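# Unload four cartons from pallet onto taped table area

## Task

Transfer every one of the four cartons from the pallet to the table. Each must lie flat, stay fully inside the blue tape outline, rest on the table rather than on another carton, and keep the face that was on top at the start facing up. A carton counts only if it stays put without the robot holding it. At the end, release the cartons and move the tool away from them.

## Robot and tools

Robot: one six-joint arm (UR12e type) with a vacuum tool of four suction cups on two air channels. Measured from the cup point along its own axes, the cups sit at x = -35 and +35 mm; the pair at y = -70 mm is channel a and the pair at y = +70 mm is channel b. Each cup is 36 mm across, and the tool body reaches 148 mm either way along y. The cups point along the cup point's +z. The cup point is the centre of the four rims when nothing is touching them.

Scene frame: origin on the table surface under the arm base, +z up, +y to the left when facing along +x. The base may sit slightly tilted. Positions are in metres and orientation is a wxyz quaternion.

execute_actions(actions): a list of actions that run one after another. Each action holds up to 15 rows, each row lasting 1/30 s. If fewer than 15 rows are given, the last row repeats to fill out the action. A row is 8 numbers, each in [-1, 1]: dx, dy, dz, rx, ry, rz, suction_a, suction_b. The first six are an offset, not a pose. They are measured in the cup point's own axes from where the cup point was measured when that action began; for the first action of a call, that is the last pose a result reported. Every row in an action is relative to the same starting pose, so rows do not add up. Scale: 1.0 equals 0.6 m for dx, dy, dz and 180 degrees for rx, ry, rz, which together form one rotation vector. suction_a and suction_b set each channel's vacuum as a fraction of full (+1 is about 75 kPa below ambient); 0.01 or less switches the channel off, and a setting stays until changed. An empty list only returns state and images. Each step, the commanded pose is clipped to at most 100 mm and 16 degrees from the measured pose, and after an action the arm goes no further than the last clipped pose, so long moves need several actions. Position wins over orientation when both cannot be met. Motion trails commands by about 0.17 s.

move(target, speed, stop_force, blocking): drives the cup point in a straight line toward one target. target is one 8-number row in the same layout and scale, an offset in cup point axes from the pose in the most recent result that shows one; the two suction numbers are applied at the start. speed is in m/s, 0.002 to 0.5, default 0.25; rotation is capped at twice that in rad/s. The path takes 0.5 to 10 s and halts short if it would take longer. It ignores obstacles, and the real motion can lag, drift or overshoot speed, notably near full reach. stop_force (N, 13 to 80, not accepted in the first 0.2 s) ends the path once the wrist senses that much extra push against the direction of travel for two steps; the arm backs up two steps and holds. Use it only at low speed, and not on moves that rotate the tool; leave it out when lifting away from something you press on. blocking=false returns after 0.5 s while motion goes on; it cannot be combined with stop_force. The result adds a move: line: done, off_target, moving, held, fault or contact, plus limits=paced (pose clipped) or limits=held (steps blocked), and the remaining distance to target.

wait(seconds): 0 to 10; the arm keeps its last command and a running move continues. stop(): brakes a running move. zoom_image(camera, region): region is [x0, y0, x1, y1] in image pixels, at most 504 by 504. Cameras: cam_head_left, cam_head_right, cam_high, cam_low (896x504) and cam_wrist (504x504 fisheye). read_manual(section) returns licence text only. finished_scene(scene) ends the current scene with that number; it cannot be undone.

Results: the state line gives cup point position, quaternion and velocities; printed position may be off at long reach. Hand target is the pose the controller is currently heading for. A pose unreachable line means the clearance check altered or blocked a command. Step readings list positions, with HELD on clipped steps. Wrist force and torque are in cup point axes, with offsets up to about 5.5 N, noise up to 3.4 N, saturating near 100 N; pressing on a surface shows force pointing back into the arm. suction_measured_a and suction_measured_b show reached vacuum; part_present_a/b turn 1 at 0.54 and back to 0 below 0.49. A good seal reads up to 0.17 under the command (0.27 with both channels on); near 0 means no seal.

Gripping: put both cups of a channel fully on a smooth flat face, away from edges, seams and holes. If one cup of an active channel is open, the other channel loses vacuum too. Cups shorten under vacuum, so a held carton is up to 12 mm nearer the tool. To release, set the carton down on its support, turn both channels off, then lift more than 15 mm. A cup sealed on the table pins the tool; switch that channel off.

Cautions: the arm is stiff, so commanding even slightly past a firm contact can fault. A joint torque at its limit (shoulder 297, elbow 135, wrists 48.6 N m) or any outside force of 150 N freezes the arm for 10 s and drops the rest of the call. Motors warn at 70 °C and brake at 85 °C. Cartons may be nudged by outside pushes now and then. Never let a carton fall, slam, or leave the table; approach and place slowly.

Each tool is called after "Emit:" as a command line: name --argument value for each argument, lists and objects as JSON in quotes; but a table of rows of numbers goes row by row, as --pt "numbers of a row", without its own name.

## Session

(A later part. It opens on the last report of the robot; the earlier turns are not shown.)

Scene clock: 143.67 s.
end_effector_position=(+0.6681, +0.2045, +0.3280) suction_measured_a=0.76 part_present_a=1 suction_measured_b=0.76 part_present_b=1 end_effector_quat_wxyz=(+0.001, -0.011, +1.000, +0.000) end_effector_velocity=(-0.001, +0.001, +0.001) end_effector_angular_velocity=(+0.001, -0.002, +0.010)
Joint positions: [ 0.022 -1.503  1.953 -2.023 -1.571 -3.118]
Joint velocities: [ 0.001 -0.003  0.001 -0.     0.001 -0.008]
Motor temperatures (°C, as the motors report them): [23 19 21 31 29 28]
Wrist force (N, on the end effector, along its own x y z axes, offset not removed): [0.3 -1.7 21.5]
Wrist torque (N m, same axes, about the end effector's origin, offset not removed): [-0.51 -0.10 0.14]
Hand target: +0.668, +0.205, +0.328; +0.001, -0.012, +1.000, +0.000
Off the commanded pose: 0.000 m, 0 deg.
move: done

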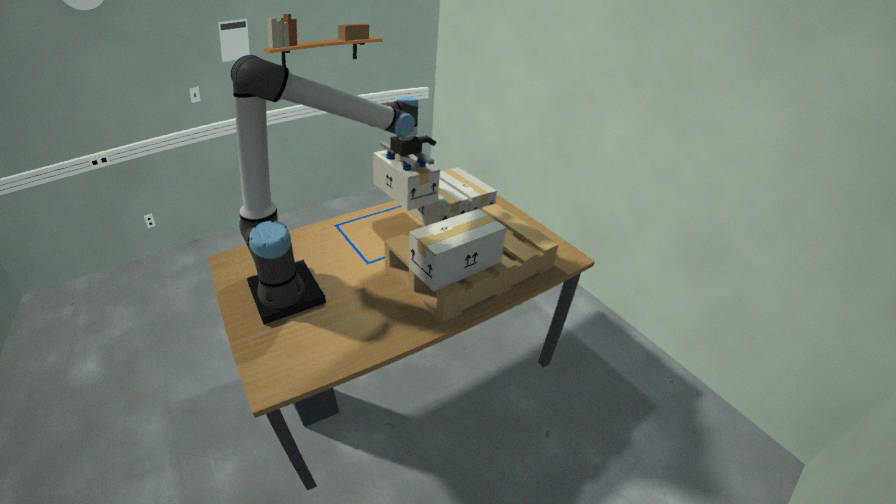

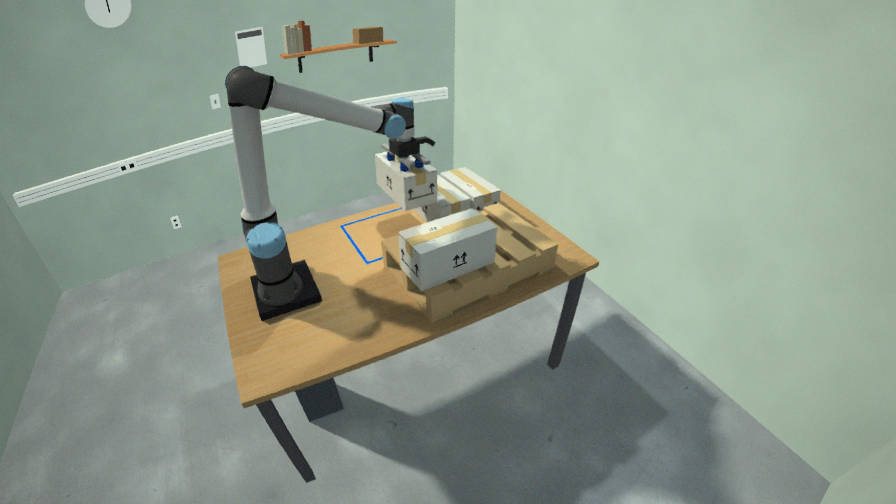

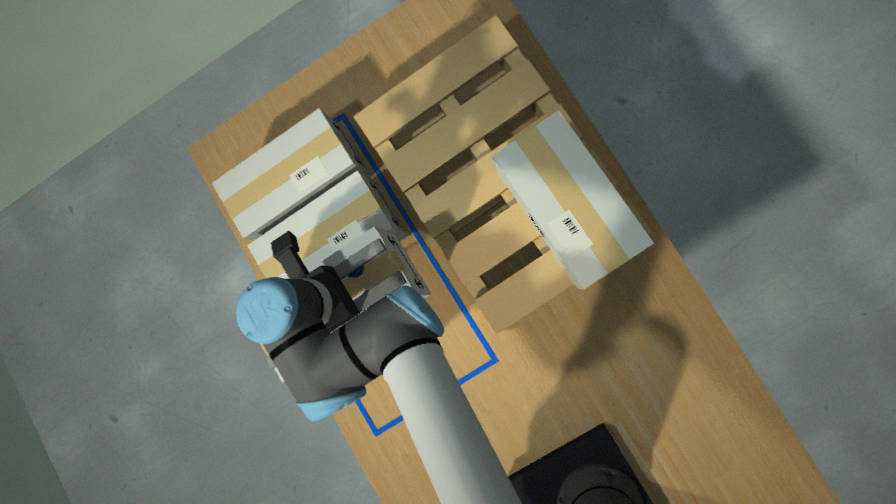

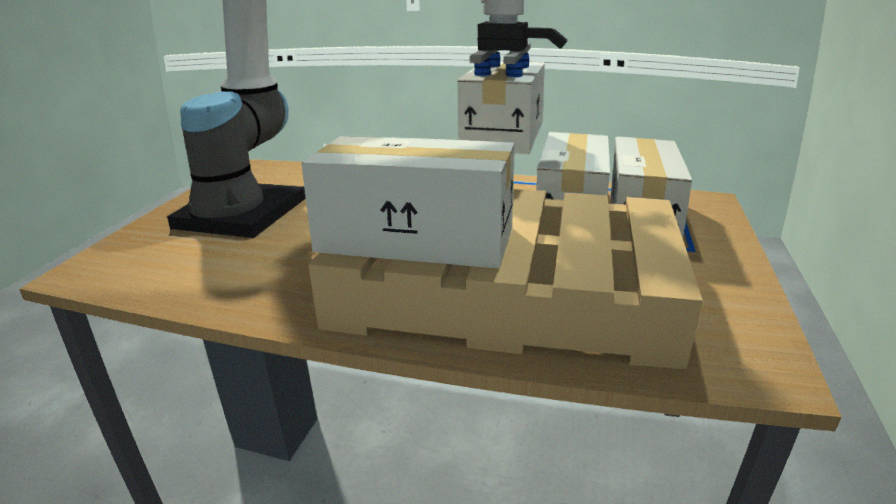

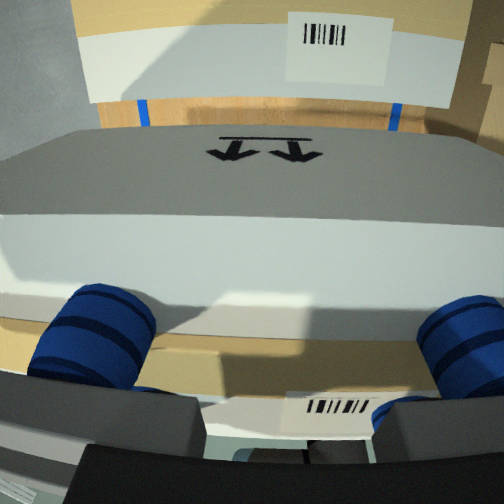

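Emit:
move --target '[0.002,0.002,0.3,0,0,0,1,1]' --speed 0.25

Emit:
move --target '[0,0,0.018,0,0,0,1,1]' --speed 0.003 --stop_force 13

Scene clock: 150.77 s.
end_effector_position=(+0.6671, +0.2058, +0.1485) suction_measured_a=0.76 part_present_a=1 suction_measured_b=0.76 part_present_b=1 end_effector_quat_wxyz=(+0.001, -0.011, +1.000, +0.000) end_effector_velocity=(+0.001, -0.001, -0.003) end_effector_angular_velocity=(+0.000, -0.001, -0.002)
Joint positions: [ 0.024 -1.312  2.11  -2.371 -1.571 -3.116]
Joint velocities: [-0.002  0.005  0.001 -0.007  0.     0.   ]
Motor temperatures (°C, as the motors report them): [23 19 21 31 29 28]
Wrist force (N, on the end effector, along its own x y z axes, offset not removed): [-0.2 -1.3 22.0]
Wrist torque (N m, same axes, about the end effector's origin, offset not removed): [-0.42 -0.11 0.00]
Hand target: +0.667, +0.206, +0.148; +0.001, -0.011, +1.000, +0.000
Off the commanded pose: 0.001 m, 0 deg.
move: done

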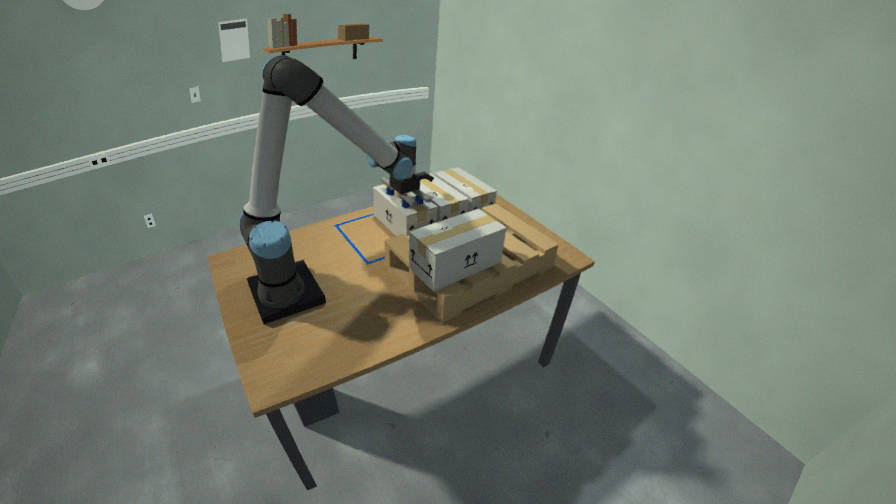

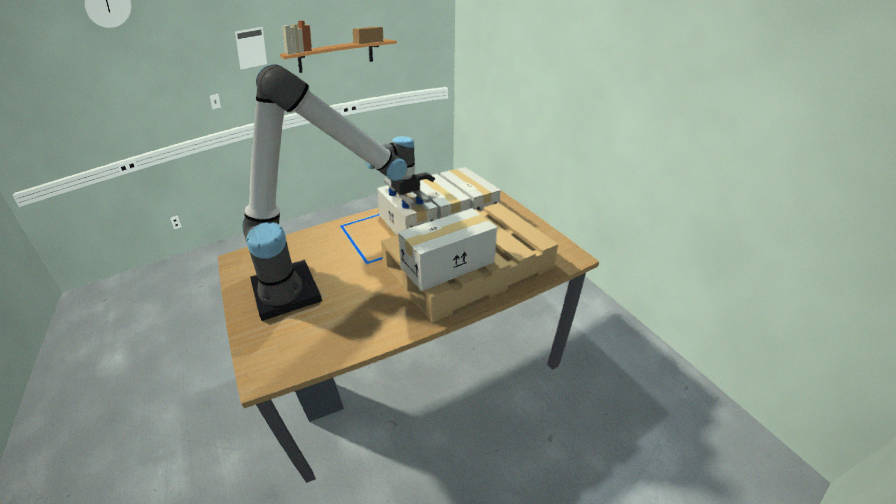

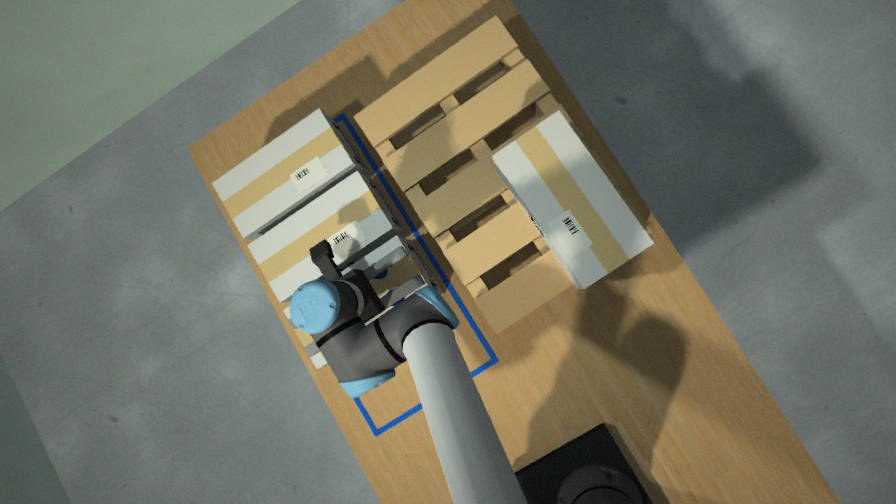

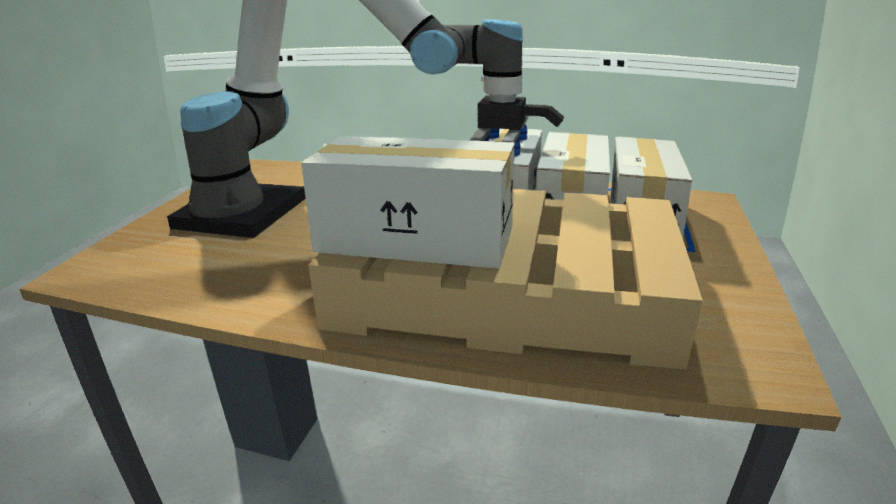

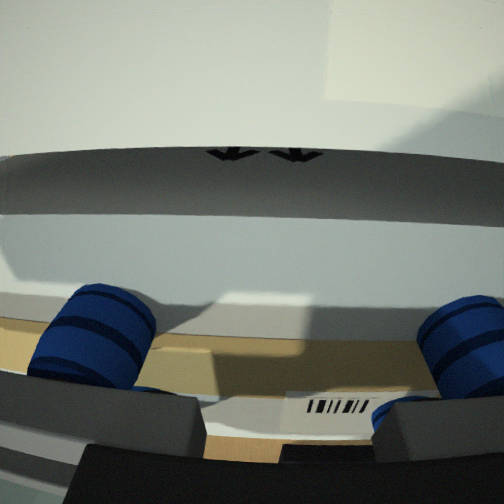

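Scene clock: 152.63 s.
end_effector_position=(+0.6672, +0.2058, +0.1441) suction_measured_a=0.76 part_present_a=1 suction_measured_b=0.76 part_present_b=1 end_effector_quat_wxyz=(+0.001, -0.011, +1.000, +0.000) end_effector_velocity=(-0.001, +0.001, -0.000) end_effector_angular_velocity=(-0.000, +0.003, +0.001)
Joint positions: [ 0.024 -1.306  2.113 -2.38  -1.571 -3.116]
Joint velocities: [ 0.001  0.     0.     0.003 -0.    -0.   ]
Motor temperatures (°C, as the motors report them): [23 19 21 31 29 28]
Wrist force (N, on the end effector, along its own x y z axes, offset not removed): [4.4 -0.4 -8.1]
Wrist torque (N m, same axes, about the end effector's origin, offset not removed): [1.14 -0.29 0.27]
Hand target: +0.667, +0.206, +0.144; +0.001, -0.011, +1.000, +0.000
Off the commanded pose: 0.006 m, 0 deg.
move: contact

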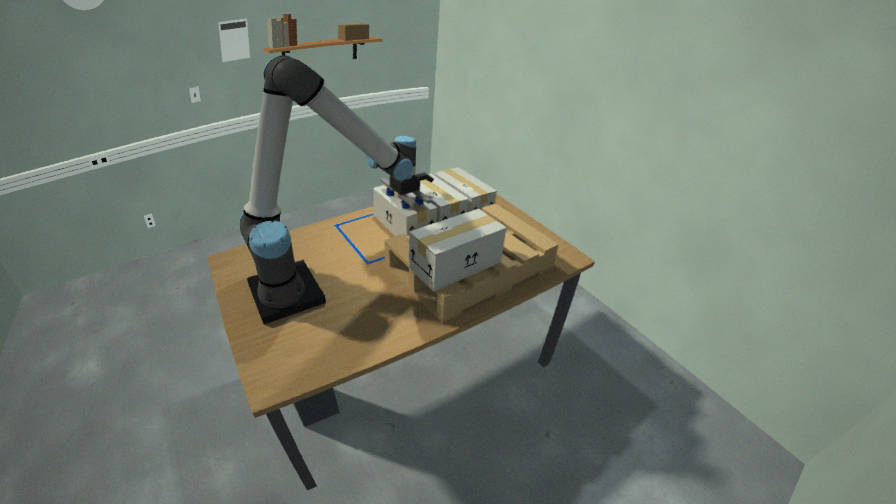

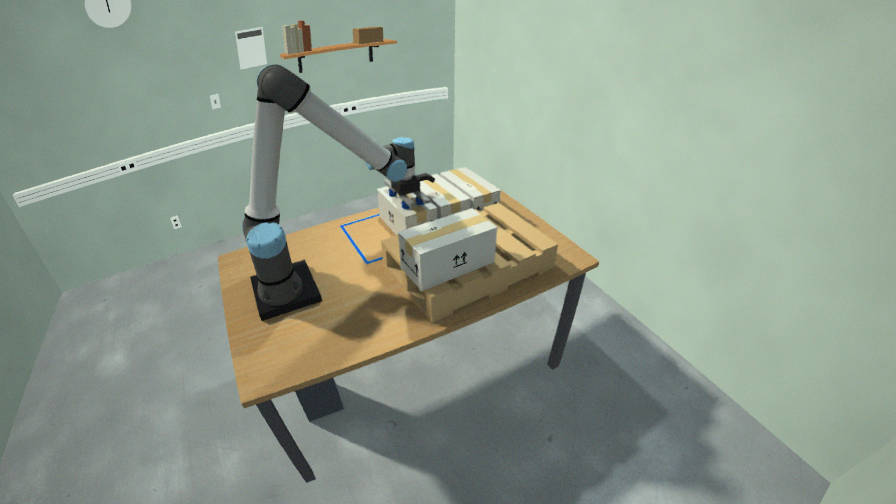

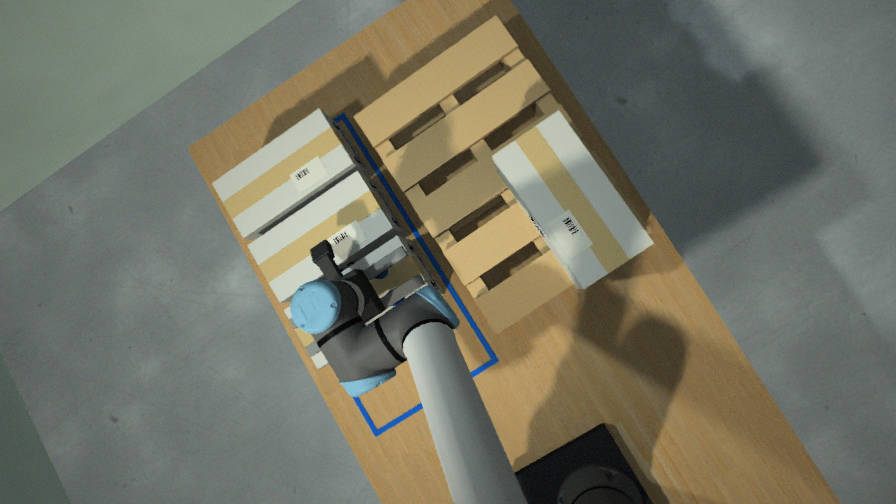

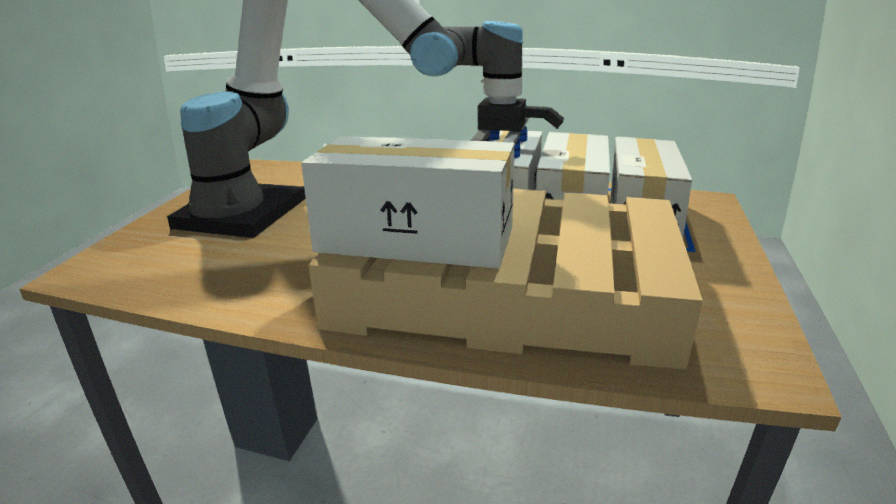

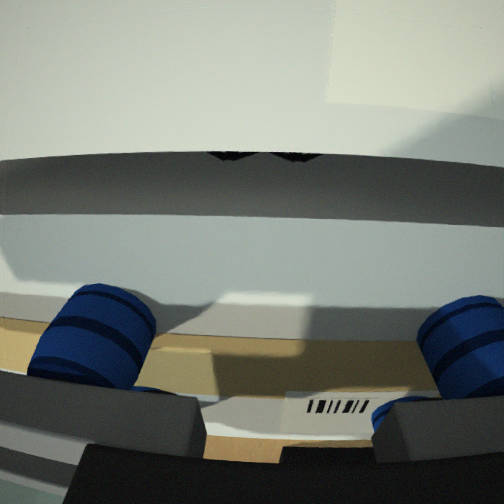

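Emit:
execute_actions --actions '[[[0,0,-0.001,0,0,0,0,0]]]'

Emit:
move --target '[0,0,-0.29,0,0,0,0,0]' --speed 0.45

Emit:
move --target '[0.139,-0.808,0.042,0,0,0.494,0,0]' --speed 0.5

Scene clock: 160.00 s.
end_effector_position=(+0.6673, +0.2058, +0.1448) suction_measured_a=0.01 part_present_a=0 suction_measured_b=0.01 part_present_b=0 end_effector_quat_wxyz=(+0.001, -0.011, +1.000, +0.000) end_effector_velocity=(-0.001, +0.000, -0.001) end_effector_angular_velocity=(-0.000, +0.002, +0.000)
Joint positions: [ 0.024 -1.307  2.112 -2.379 -1.571 -3.116]
Joint velocities: [0.    0.    0.002 0.    0.    0.   ]
Motor temperatures (°C, as the motors report them): [23 19 21 31 29 28]
Wrist force (N, on the end effector, along its own x y z axes, offset not removed): [4.0 -1.7 -51.3]
Wrist torque (N m, same axes, about the end effector's origin, offset not removed): [-0.21 -0.30 -0.01]
Hand target: +0.667, +0.206, +0.145; +0.001, -0.011, +1.000, +0.000
Off the commanded pose: 0.000 m, 0 deg.
Step readings (end_effector_position):
0: (+0.6672, +0.2058, +0.1443)
1: (+0.6672, +0.2058, +0.1443)
2: (+0.6672, +0.2058, +0.1444)
4: (+0.6676, +0.2058, +0.1449)
8: (+0.6675, +0.2058, +0.1450)
15: end_effector_position above

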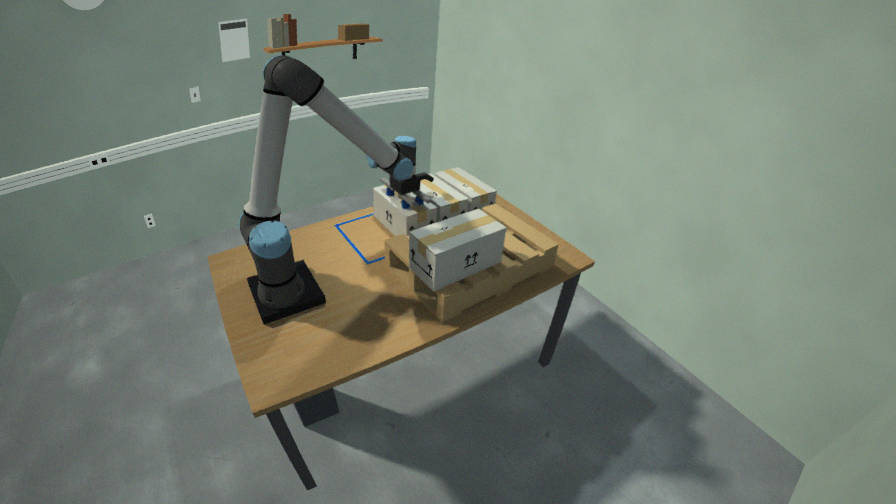

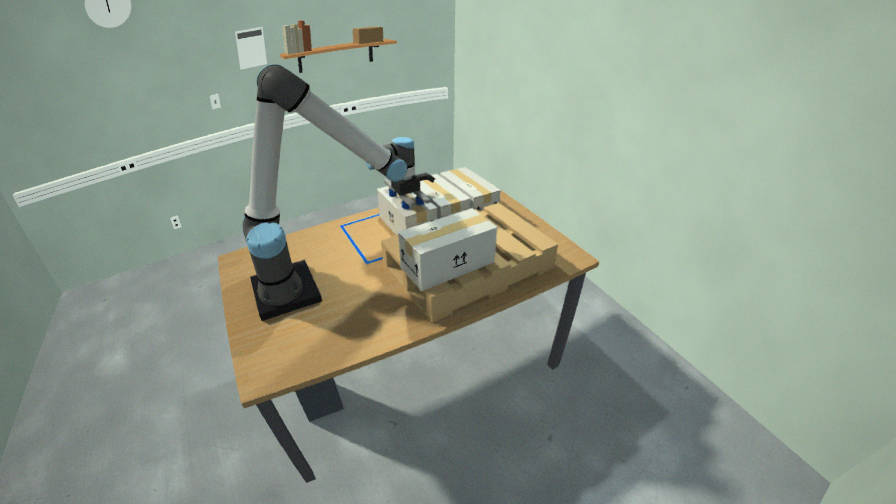

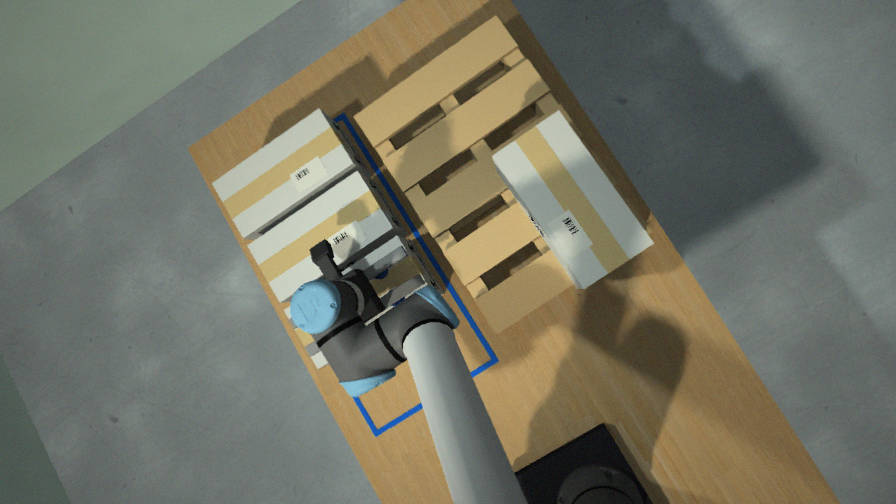

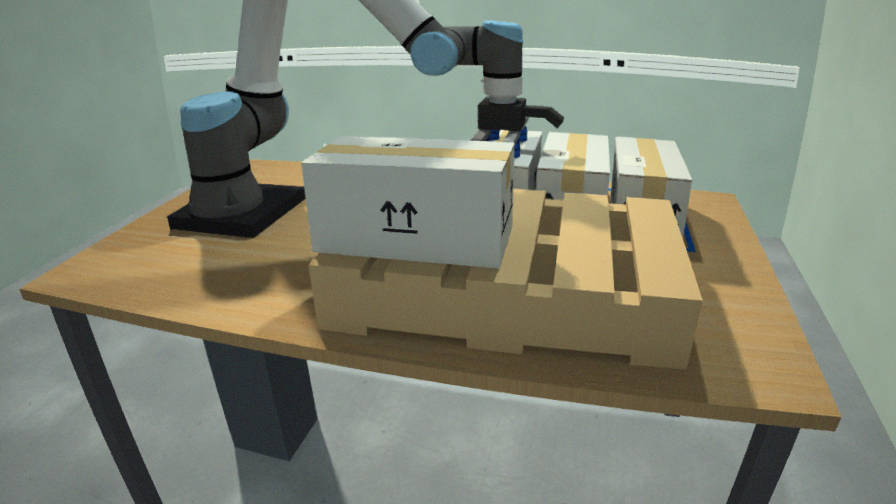

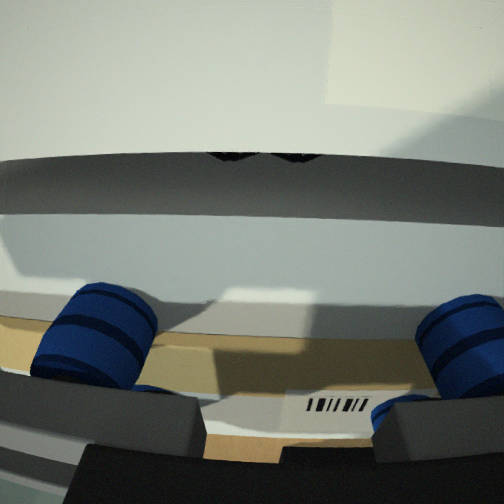

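Scene clock: 161.17 s.
end_effector_position=(+0.6669, +0.2057, +0.3183) suction_measured_a=0.01 part_present_a=0 suction_measured_b=0.01 part_present_b=0 end_effector_quat_wxyz=(+0.002, -0.011, +1.000, +0.000) end_effector_velocity=(+0.000, +0.000, +0.003) end_effector_angular_velocity=(-0.000, +0.001, +0.001)
Joint positions: [ 0.024 -1.497  1.965 -2.042 -1.571 -3.116]
Joint velocities: [ 0.    -0.002 -0.005  0.008 -0.    -0.   ]
Motor temperatures (°C, as the motors report them): [23 19 21 31 29 28]
Wrist force (N, on the end effector, along its own x y z axes, offset not removed): [-0.7 0.1 -3.8]
Wrist torque (N m, same axes, about the end effector's origin, offset not removed): [0.03 0.08 0.05]
Hand target: +0.667, +0.206, +0.319; +0.001, -0.011, +1.000, +0.000
Off the commanded pose: 0.001 m, 0 deg.
move: done

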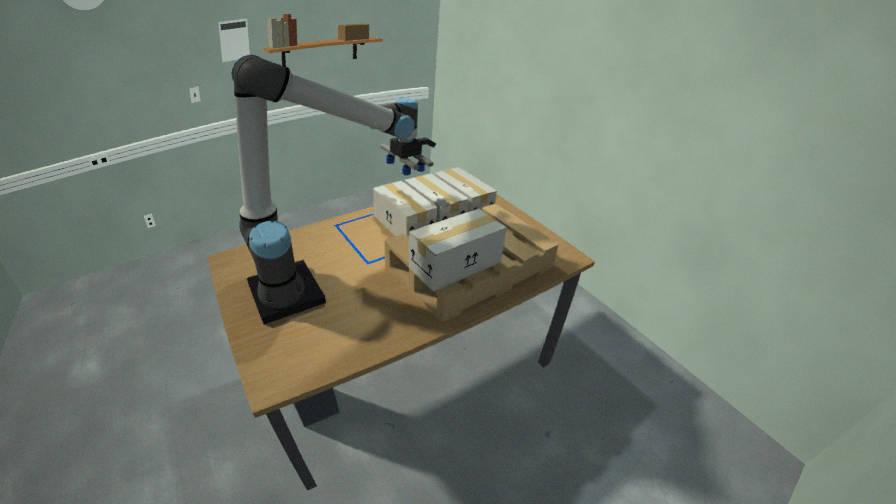

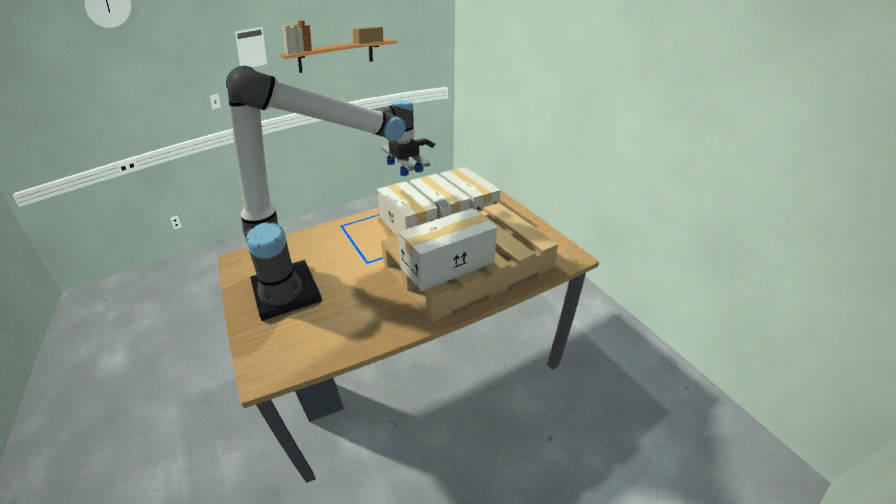

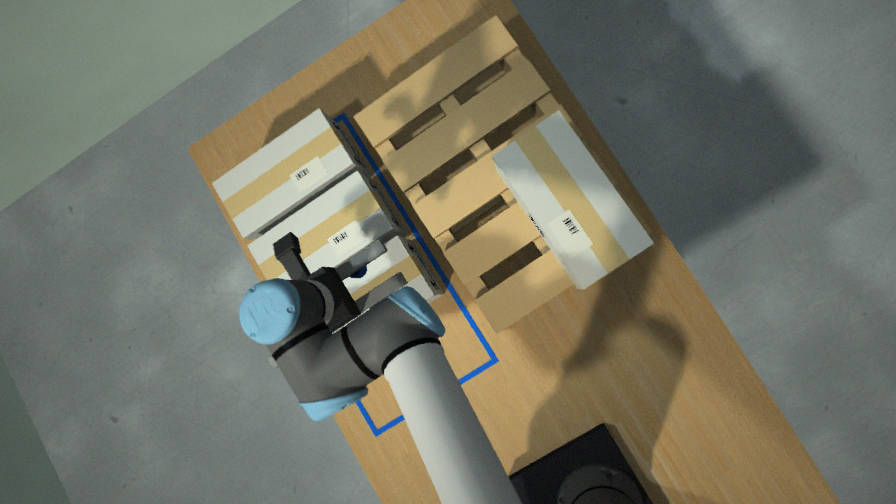

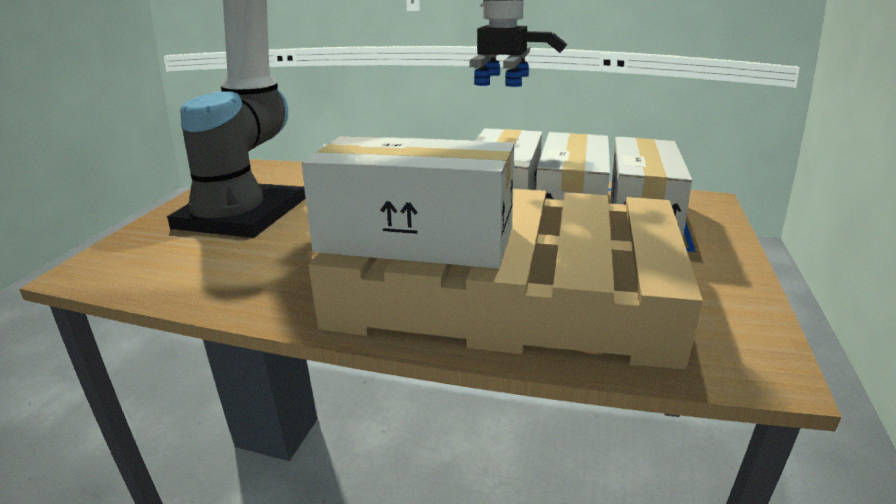

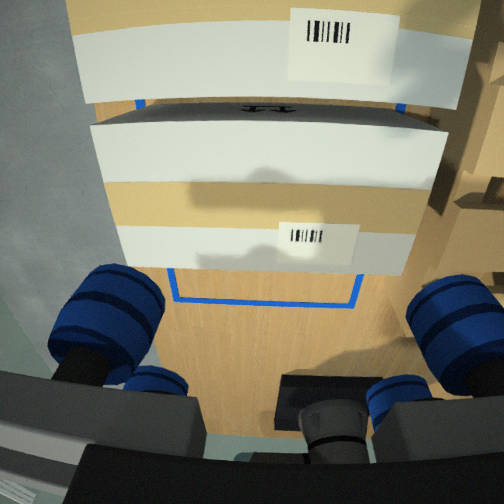

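Scene clock: 163.50 s.
end_effector_position=(+0.5943, -0.2801, +0.2926) suction_measured_a=0.01 part_present_a=0 suction_measured_b=0.01 part_present_b=0 end_effector_quat_wxyz=(+0.001, +0.692, +0.722, +0.001) end_effector_velocity=(+0.000, -0.003, +0.000) end_effector_angular_velocity=(-0.001, -0.000, -0.008)
Joint positions: [-0.732 -1.542  2.064 -2.095 -1.569 -2.321]
Joint velocities: [-0.004  0.002 -0.003 -0.    -0.     0.004]
Motor temperatures (°C, as the motors report them): [23 19 21 31 29 28]
Wrist force (N, on the end effector, along its own x y z axes, offset not removed): [1.5 -2.7 -3.6]
Wrist torque (N m, same axes, about the end effector's origin, offset not removed): [-0.46 -0.46 0.11]
Hand target: +0.594, -0.280, +0.293; +0.001, +0.693, +0.721, +0.001
Off the commanded pose: 0.001 m, 0 deg.
move: done

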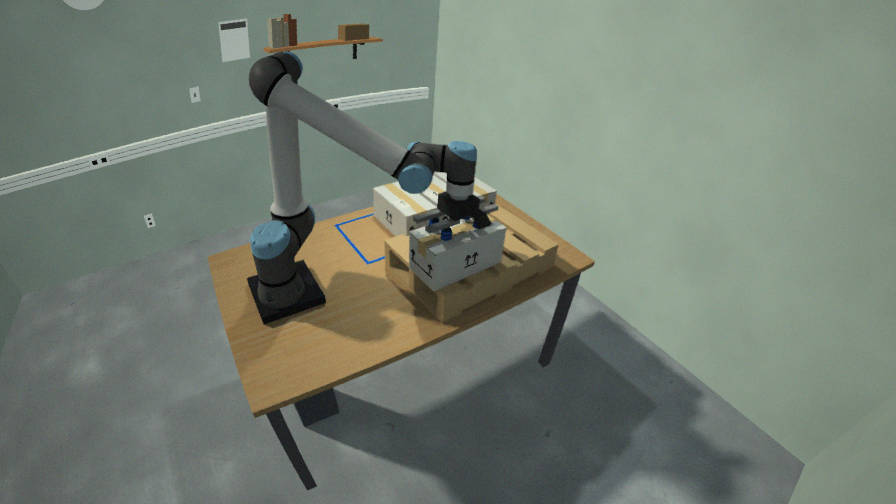

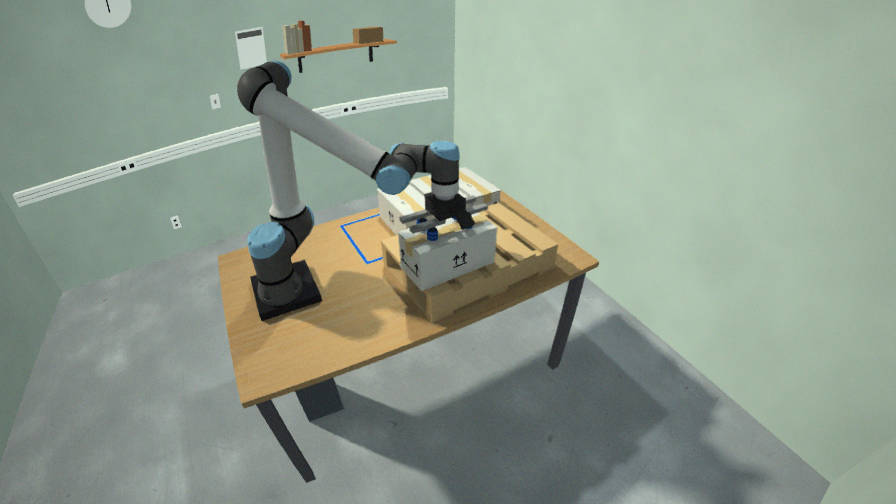

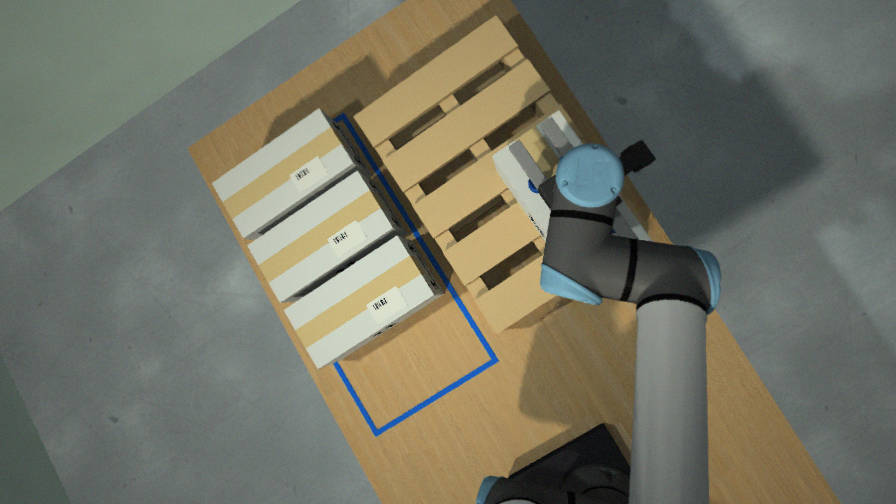

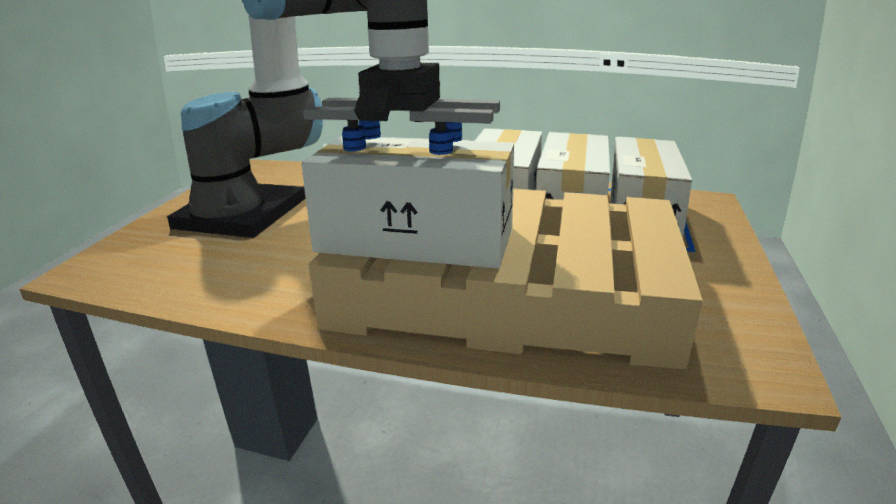

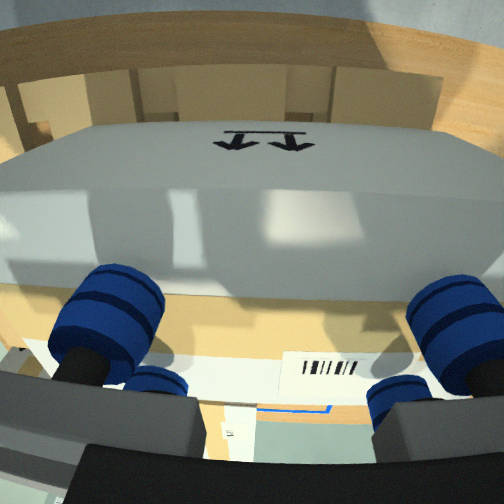

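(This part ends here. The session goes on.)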